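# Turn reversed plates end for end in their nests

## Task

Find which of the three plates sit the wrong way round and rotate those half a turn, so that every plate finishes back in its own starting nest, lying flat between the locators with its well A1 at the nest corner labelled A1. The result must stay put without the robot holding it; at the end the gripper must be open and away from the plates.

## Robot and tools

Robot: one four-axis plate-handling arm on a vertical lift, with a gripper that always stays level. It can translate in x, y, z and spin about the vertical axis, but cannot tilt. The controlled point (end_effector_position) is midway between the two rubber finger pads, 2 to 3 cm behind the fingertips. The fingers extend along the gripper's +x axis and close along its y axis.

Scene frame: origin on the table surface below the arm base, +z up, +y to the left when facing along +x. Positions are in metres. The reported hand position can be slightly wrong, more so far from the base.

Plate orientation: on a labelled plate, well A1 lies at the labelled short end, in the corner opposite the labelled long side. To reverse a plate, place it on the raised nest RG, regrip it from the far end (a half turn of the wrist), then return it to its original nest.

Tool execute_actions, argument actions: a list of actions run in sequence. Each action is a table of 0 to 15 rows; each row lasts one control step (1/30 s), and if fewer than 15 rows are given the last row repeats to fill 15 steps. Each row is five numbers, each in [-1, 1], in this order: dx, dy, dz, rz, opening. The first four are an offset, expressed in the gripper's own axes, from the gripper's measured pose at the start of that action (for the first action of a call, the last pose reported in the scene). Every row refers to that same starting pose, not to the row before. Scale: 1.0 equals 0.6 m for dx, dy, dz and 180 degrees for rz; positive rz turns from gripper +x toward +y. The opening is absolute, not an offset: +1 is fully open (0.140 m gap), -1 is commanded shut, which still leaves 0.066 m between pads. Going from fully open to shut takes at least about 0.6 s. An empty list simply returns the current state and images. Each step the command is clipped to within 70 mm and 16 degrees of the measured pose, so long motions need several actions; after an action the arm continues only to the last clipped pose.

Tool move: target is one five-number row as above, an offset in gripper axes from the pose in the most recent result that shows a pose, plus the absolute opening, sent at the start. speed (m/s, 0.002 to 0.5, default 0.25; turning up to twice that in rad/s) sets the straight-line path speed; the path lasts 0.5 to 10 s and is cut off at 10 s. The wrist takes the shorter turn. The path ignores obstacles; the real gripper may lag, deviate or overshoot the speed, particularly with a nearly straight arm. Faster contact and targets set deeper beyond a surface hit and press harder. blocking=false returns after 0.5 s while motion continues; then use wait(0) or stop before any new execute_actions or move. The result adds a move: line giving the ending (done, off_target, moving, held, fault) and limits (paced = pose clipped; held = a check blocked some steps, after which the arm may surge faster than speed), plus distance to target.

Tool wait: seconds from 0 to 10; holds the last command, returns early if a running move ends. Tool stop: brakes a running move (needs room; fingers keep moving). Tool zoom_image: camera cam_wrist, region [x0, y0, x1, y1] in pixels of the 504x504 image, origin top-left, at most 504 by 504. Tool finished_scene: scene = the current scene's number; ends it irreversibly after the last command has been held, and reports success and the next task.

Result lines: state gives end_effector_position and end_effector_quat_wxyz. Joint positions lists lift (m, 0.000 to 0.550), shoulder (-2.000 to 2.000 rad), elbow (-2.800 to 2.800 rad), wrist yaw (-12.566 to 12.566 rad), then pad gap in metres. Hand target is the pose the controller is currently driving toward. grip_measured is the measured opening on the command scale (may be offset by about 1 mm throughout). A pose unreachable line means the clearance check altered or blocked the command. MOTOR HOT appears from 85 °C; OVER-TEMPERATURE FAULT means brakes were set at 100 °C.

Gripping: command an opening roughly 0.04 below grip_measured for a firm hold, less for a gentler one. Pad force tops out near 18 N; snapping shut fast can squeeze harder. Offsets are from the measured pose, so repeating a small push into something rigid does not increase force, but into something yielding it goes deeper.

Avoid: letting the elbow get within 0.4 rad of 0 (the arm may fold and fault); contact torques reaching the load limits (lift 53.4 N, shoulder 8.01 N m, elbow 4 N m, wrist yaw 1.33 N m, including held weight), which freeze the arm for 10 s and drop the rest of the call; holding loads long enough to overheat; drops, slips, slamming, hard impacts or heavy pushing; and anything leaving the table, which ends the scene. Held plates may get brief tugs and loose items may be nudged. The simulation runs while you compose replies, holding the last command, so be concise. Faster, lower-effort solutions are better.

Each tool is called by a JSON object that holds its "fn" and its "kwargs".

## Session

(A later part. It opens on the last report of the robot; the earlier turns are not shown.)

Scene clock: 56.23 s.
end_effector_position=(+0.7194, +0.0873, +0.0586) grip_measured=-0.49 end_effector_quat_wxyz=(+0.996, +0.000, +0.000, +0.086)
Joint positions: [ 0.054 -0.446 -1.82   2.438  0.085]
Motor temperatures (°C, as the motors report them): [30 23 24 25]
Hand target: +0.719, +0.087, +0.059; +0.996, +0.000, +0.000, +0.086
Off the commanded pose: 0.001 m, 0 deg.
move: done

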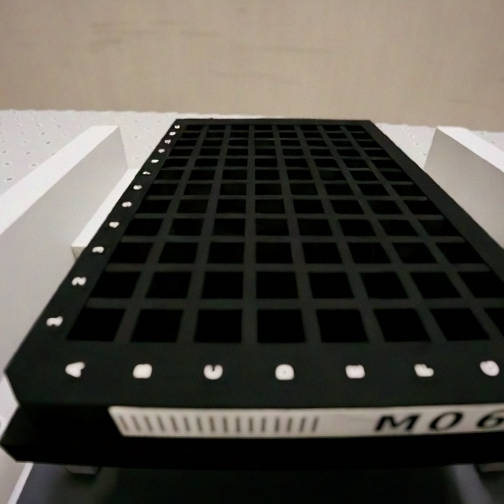

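{"fn": "move", "kwargs": {"target": [0.0003,0,-0.026,0,-0.54], "speed": 0.06}}

{"fn": "move", "kwargs": {"target": [0,0,-0.0228,0,-0.54], "speed": 0.012}}

Scene clock: 57.07 s.
end_effector_position=(+0.7195, +0.0873, +0.0429) grip_measured=-0.49 end_effector_quat_wxyz=(+0.996, +0.000, +0.000, +0.086)
Joint positions: [ 0.038 -0.446 -1.821  2.438  0.085]
Motor temperatures (°C, as the motors report them): [30 23 24 25]
Hand target: +0.720, +0.087, +0.043; +0.996, +0.000, +0.000, +0.086
Off the commanded pose: 0.000 m, 0 deg.
move: done

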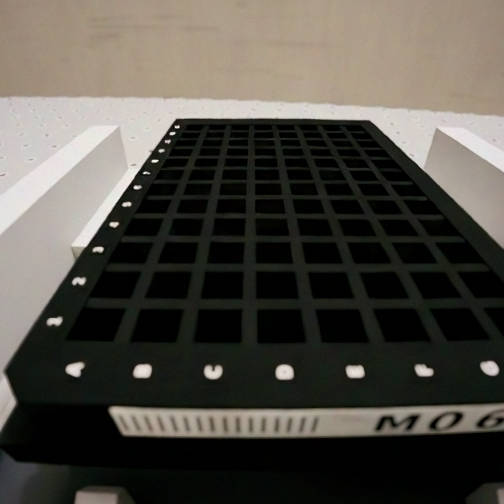

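Scene clock: 58.43 s.
end_effector_position=(+0.7195, +0.0872, +0.0292) grip_measured=-0.49 end_effector_quat_wxyz=(+0.996, +0.000, +0.000, +0.086)
Joint positions: [ 0.024 -0.446 -1.821  2.438  0.085]
Motor temperatures (°C, as the motors report them): [30 23 24 25]
Hand target: +0.720, +0.087, +0.029; +0.996, +0.000, +0.000, +0.086
Off the commanded pose: 0.000 m, 0 deg.
move: done

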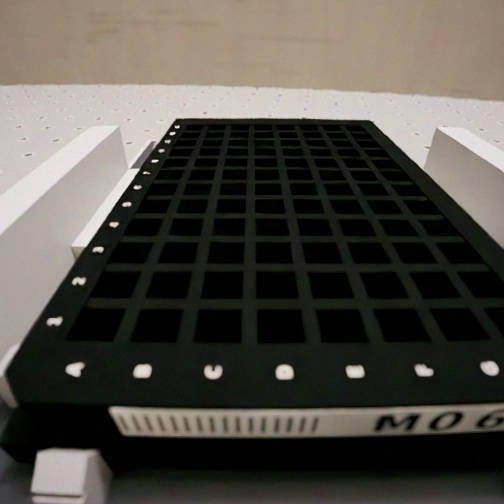

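{"fn": "move", "kwargs": {"target": [0,0,-0.0007,0,0.1], "speed": 0.01}}

{"fn": "move", "kwargs": {"target": [-0.03,0,0.05,0,0.2], "speed": 0.15}}

{"fn": "move", "kwargs": {"target": [-0.12,0,0.08,0,0.3], "speed": 0.3}}

Scene clock: 59.30 s.
end_effector_position=(+0.7195, +0.0872, +0.0288) grip_measured=+0.10 end_effector_quat_wxyz=(+0.996, +0.000, +0.000, +0.086)
Joint positions: [ 0.024 -0.446 -1.821  2.439  0.107]
Motor temperatures (°C, as the motors report them): [30 23 24 25]
Hand target: +0.720, +0.087, +0.029; +0.996, +0.000, +0.000, +0.086
Off the commanded pose: 0.000 m, 0 deg.
move: done

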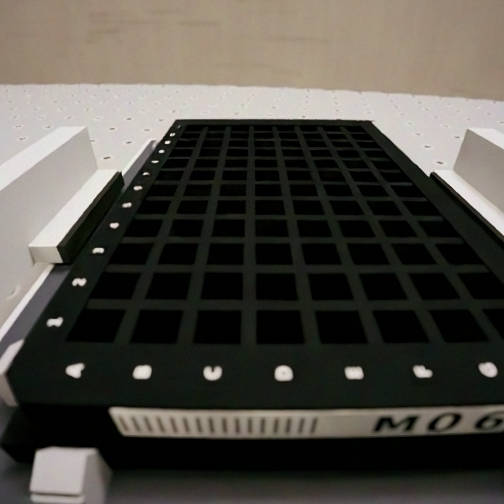

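Scene clock: 60.00 s.
end_effector_position=(+0.7018, +0.0842, +0.0589) grip_measured=+0.20 end_effector_quat_wxyz=(+0.996, +0.000, +0.000, +0.086)
Joint positions: [ 0.054 -0.494 -1.711  2.378  0.11 ]
Motor temperatures (°C, as the motors report them): [30 23 24 25]
Hand target: +0.702, +0.084, +0.059; +0.996, +0.000, +0.000, +0.086
Off the commanded pose: 0.000 m, 0 deg.
move: done

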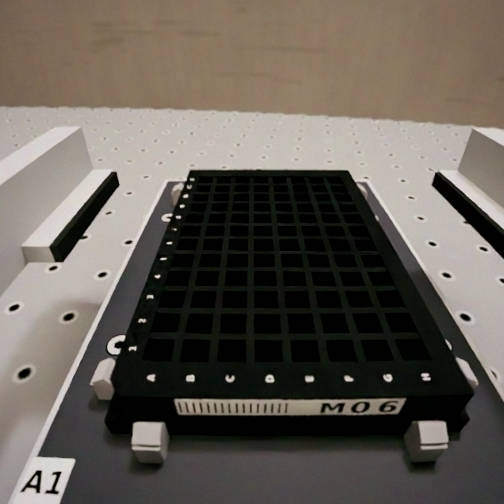

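Scene clock: 60.73 s.
end_effector_position=(+0.6309, +0.0718, +0.1069) grip_measured=+0.30 end_effector_quat_wxyz=(+0.996, +0.000, +0.000, +0.086)
Joint positions: [ 0.102 -0.66  -1.326  2.158  0.114]
Motor temperatures (°C, as the motors report them): [30 23 24 25]
Hand target: +0.631, +0.072, +0.107; +0.996, +0.000, +0.000, +0.086
Off the commanded pose: 0.000 m, 0 deg.
move: done

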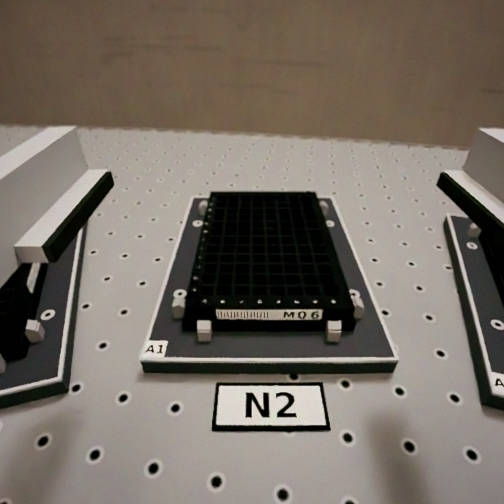

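{"fn": "zoom_image", "kwargs": {"camera": "cam_wrist", "region": [130,170,410,390]}}

Region (130, 170, 410, 390) of cam_wrist's 504x504 image, scaled by 1.800, with more detail than that image has; it fills the top 396 rows of this view, and the rest is white.

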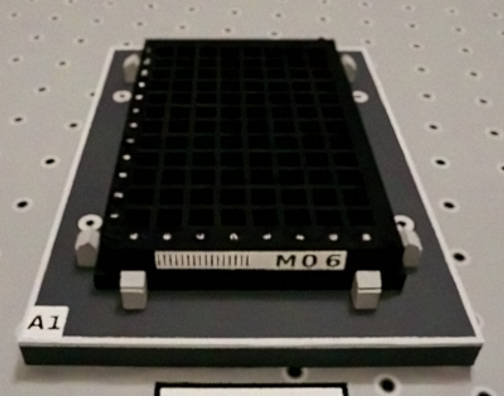

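{"fn": "move", "kwargs": {"target": [-0.1,0,0.12,0,0.3], "speed": 0.35}}

Scene clock: 61.77 s.
end_effector_position=(+0.5718, +0.0615, +0.1790) grip_measured=+0.30 end_effector_quat_wxyz=(+0.996, +0.000, +0.000, +0.086)
Joint positions: [ 0.174 -0.772 -1.044  1.988  0.114]
Motor temperatures (°C, as the motors report them): [30 23 24 25]
Hand target: +0.572, +0.062, +0.179; +0.996, +0.000, +0.000, +0.086
Off the commanded pose: 0.000 m, 0 deg.
move: done

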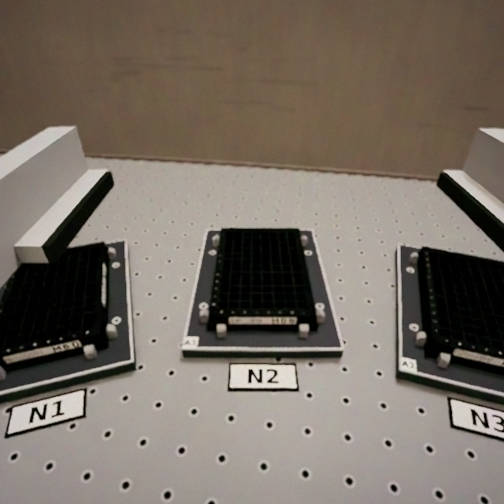

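{"fn": "zoom_image", "kwargs": {"camera": "cam_wrist", "region": [0,220,200,420]}}

{"fn": "zoom_image", "kwargs": {"camera": "cam_wrist", "region": [354,220,504,420]}}

Region (0, 220, 200, 420) of cam_wrist's 504x504 image, scaled by 2.520, with more detail than that image has.

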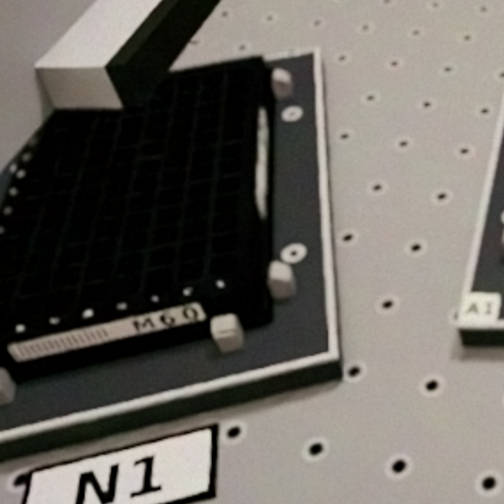

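Region (354, 220, 504, 420) of cam_wrist's 504x504 image, scaled by 2.520, with more detail than that image has; it fills the left 378 columns of this view, and the rest is white.

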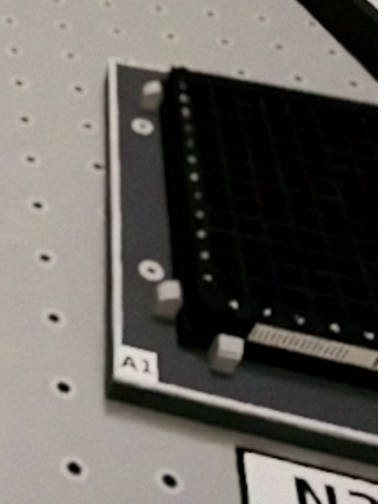

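All three plates are seated with A1 at the marked corner.

{"fn": "finished_scene", "kwargs": {"scene": 2}}

The scene is finished: the task was done.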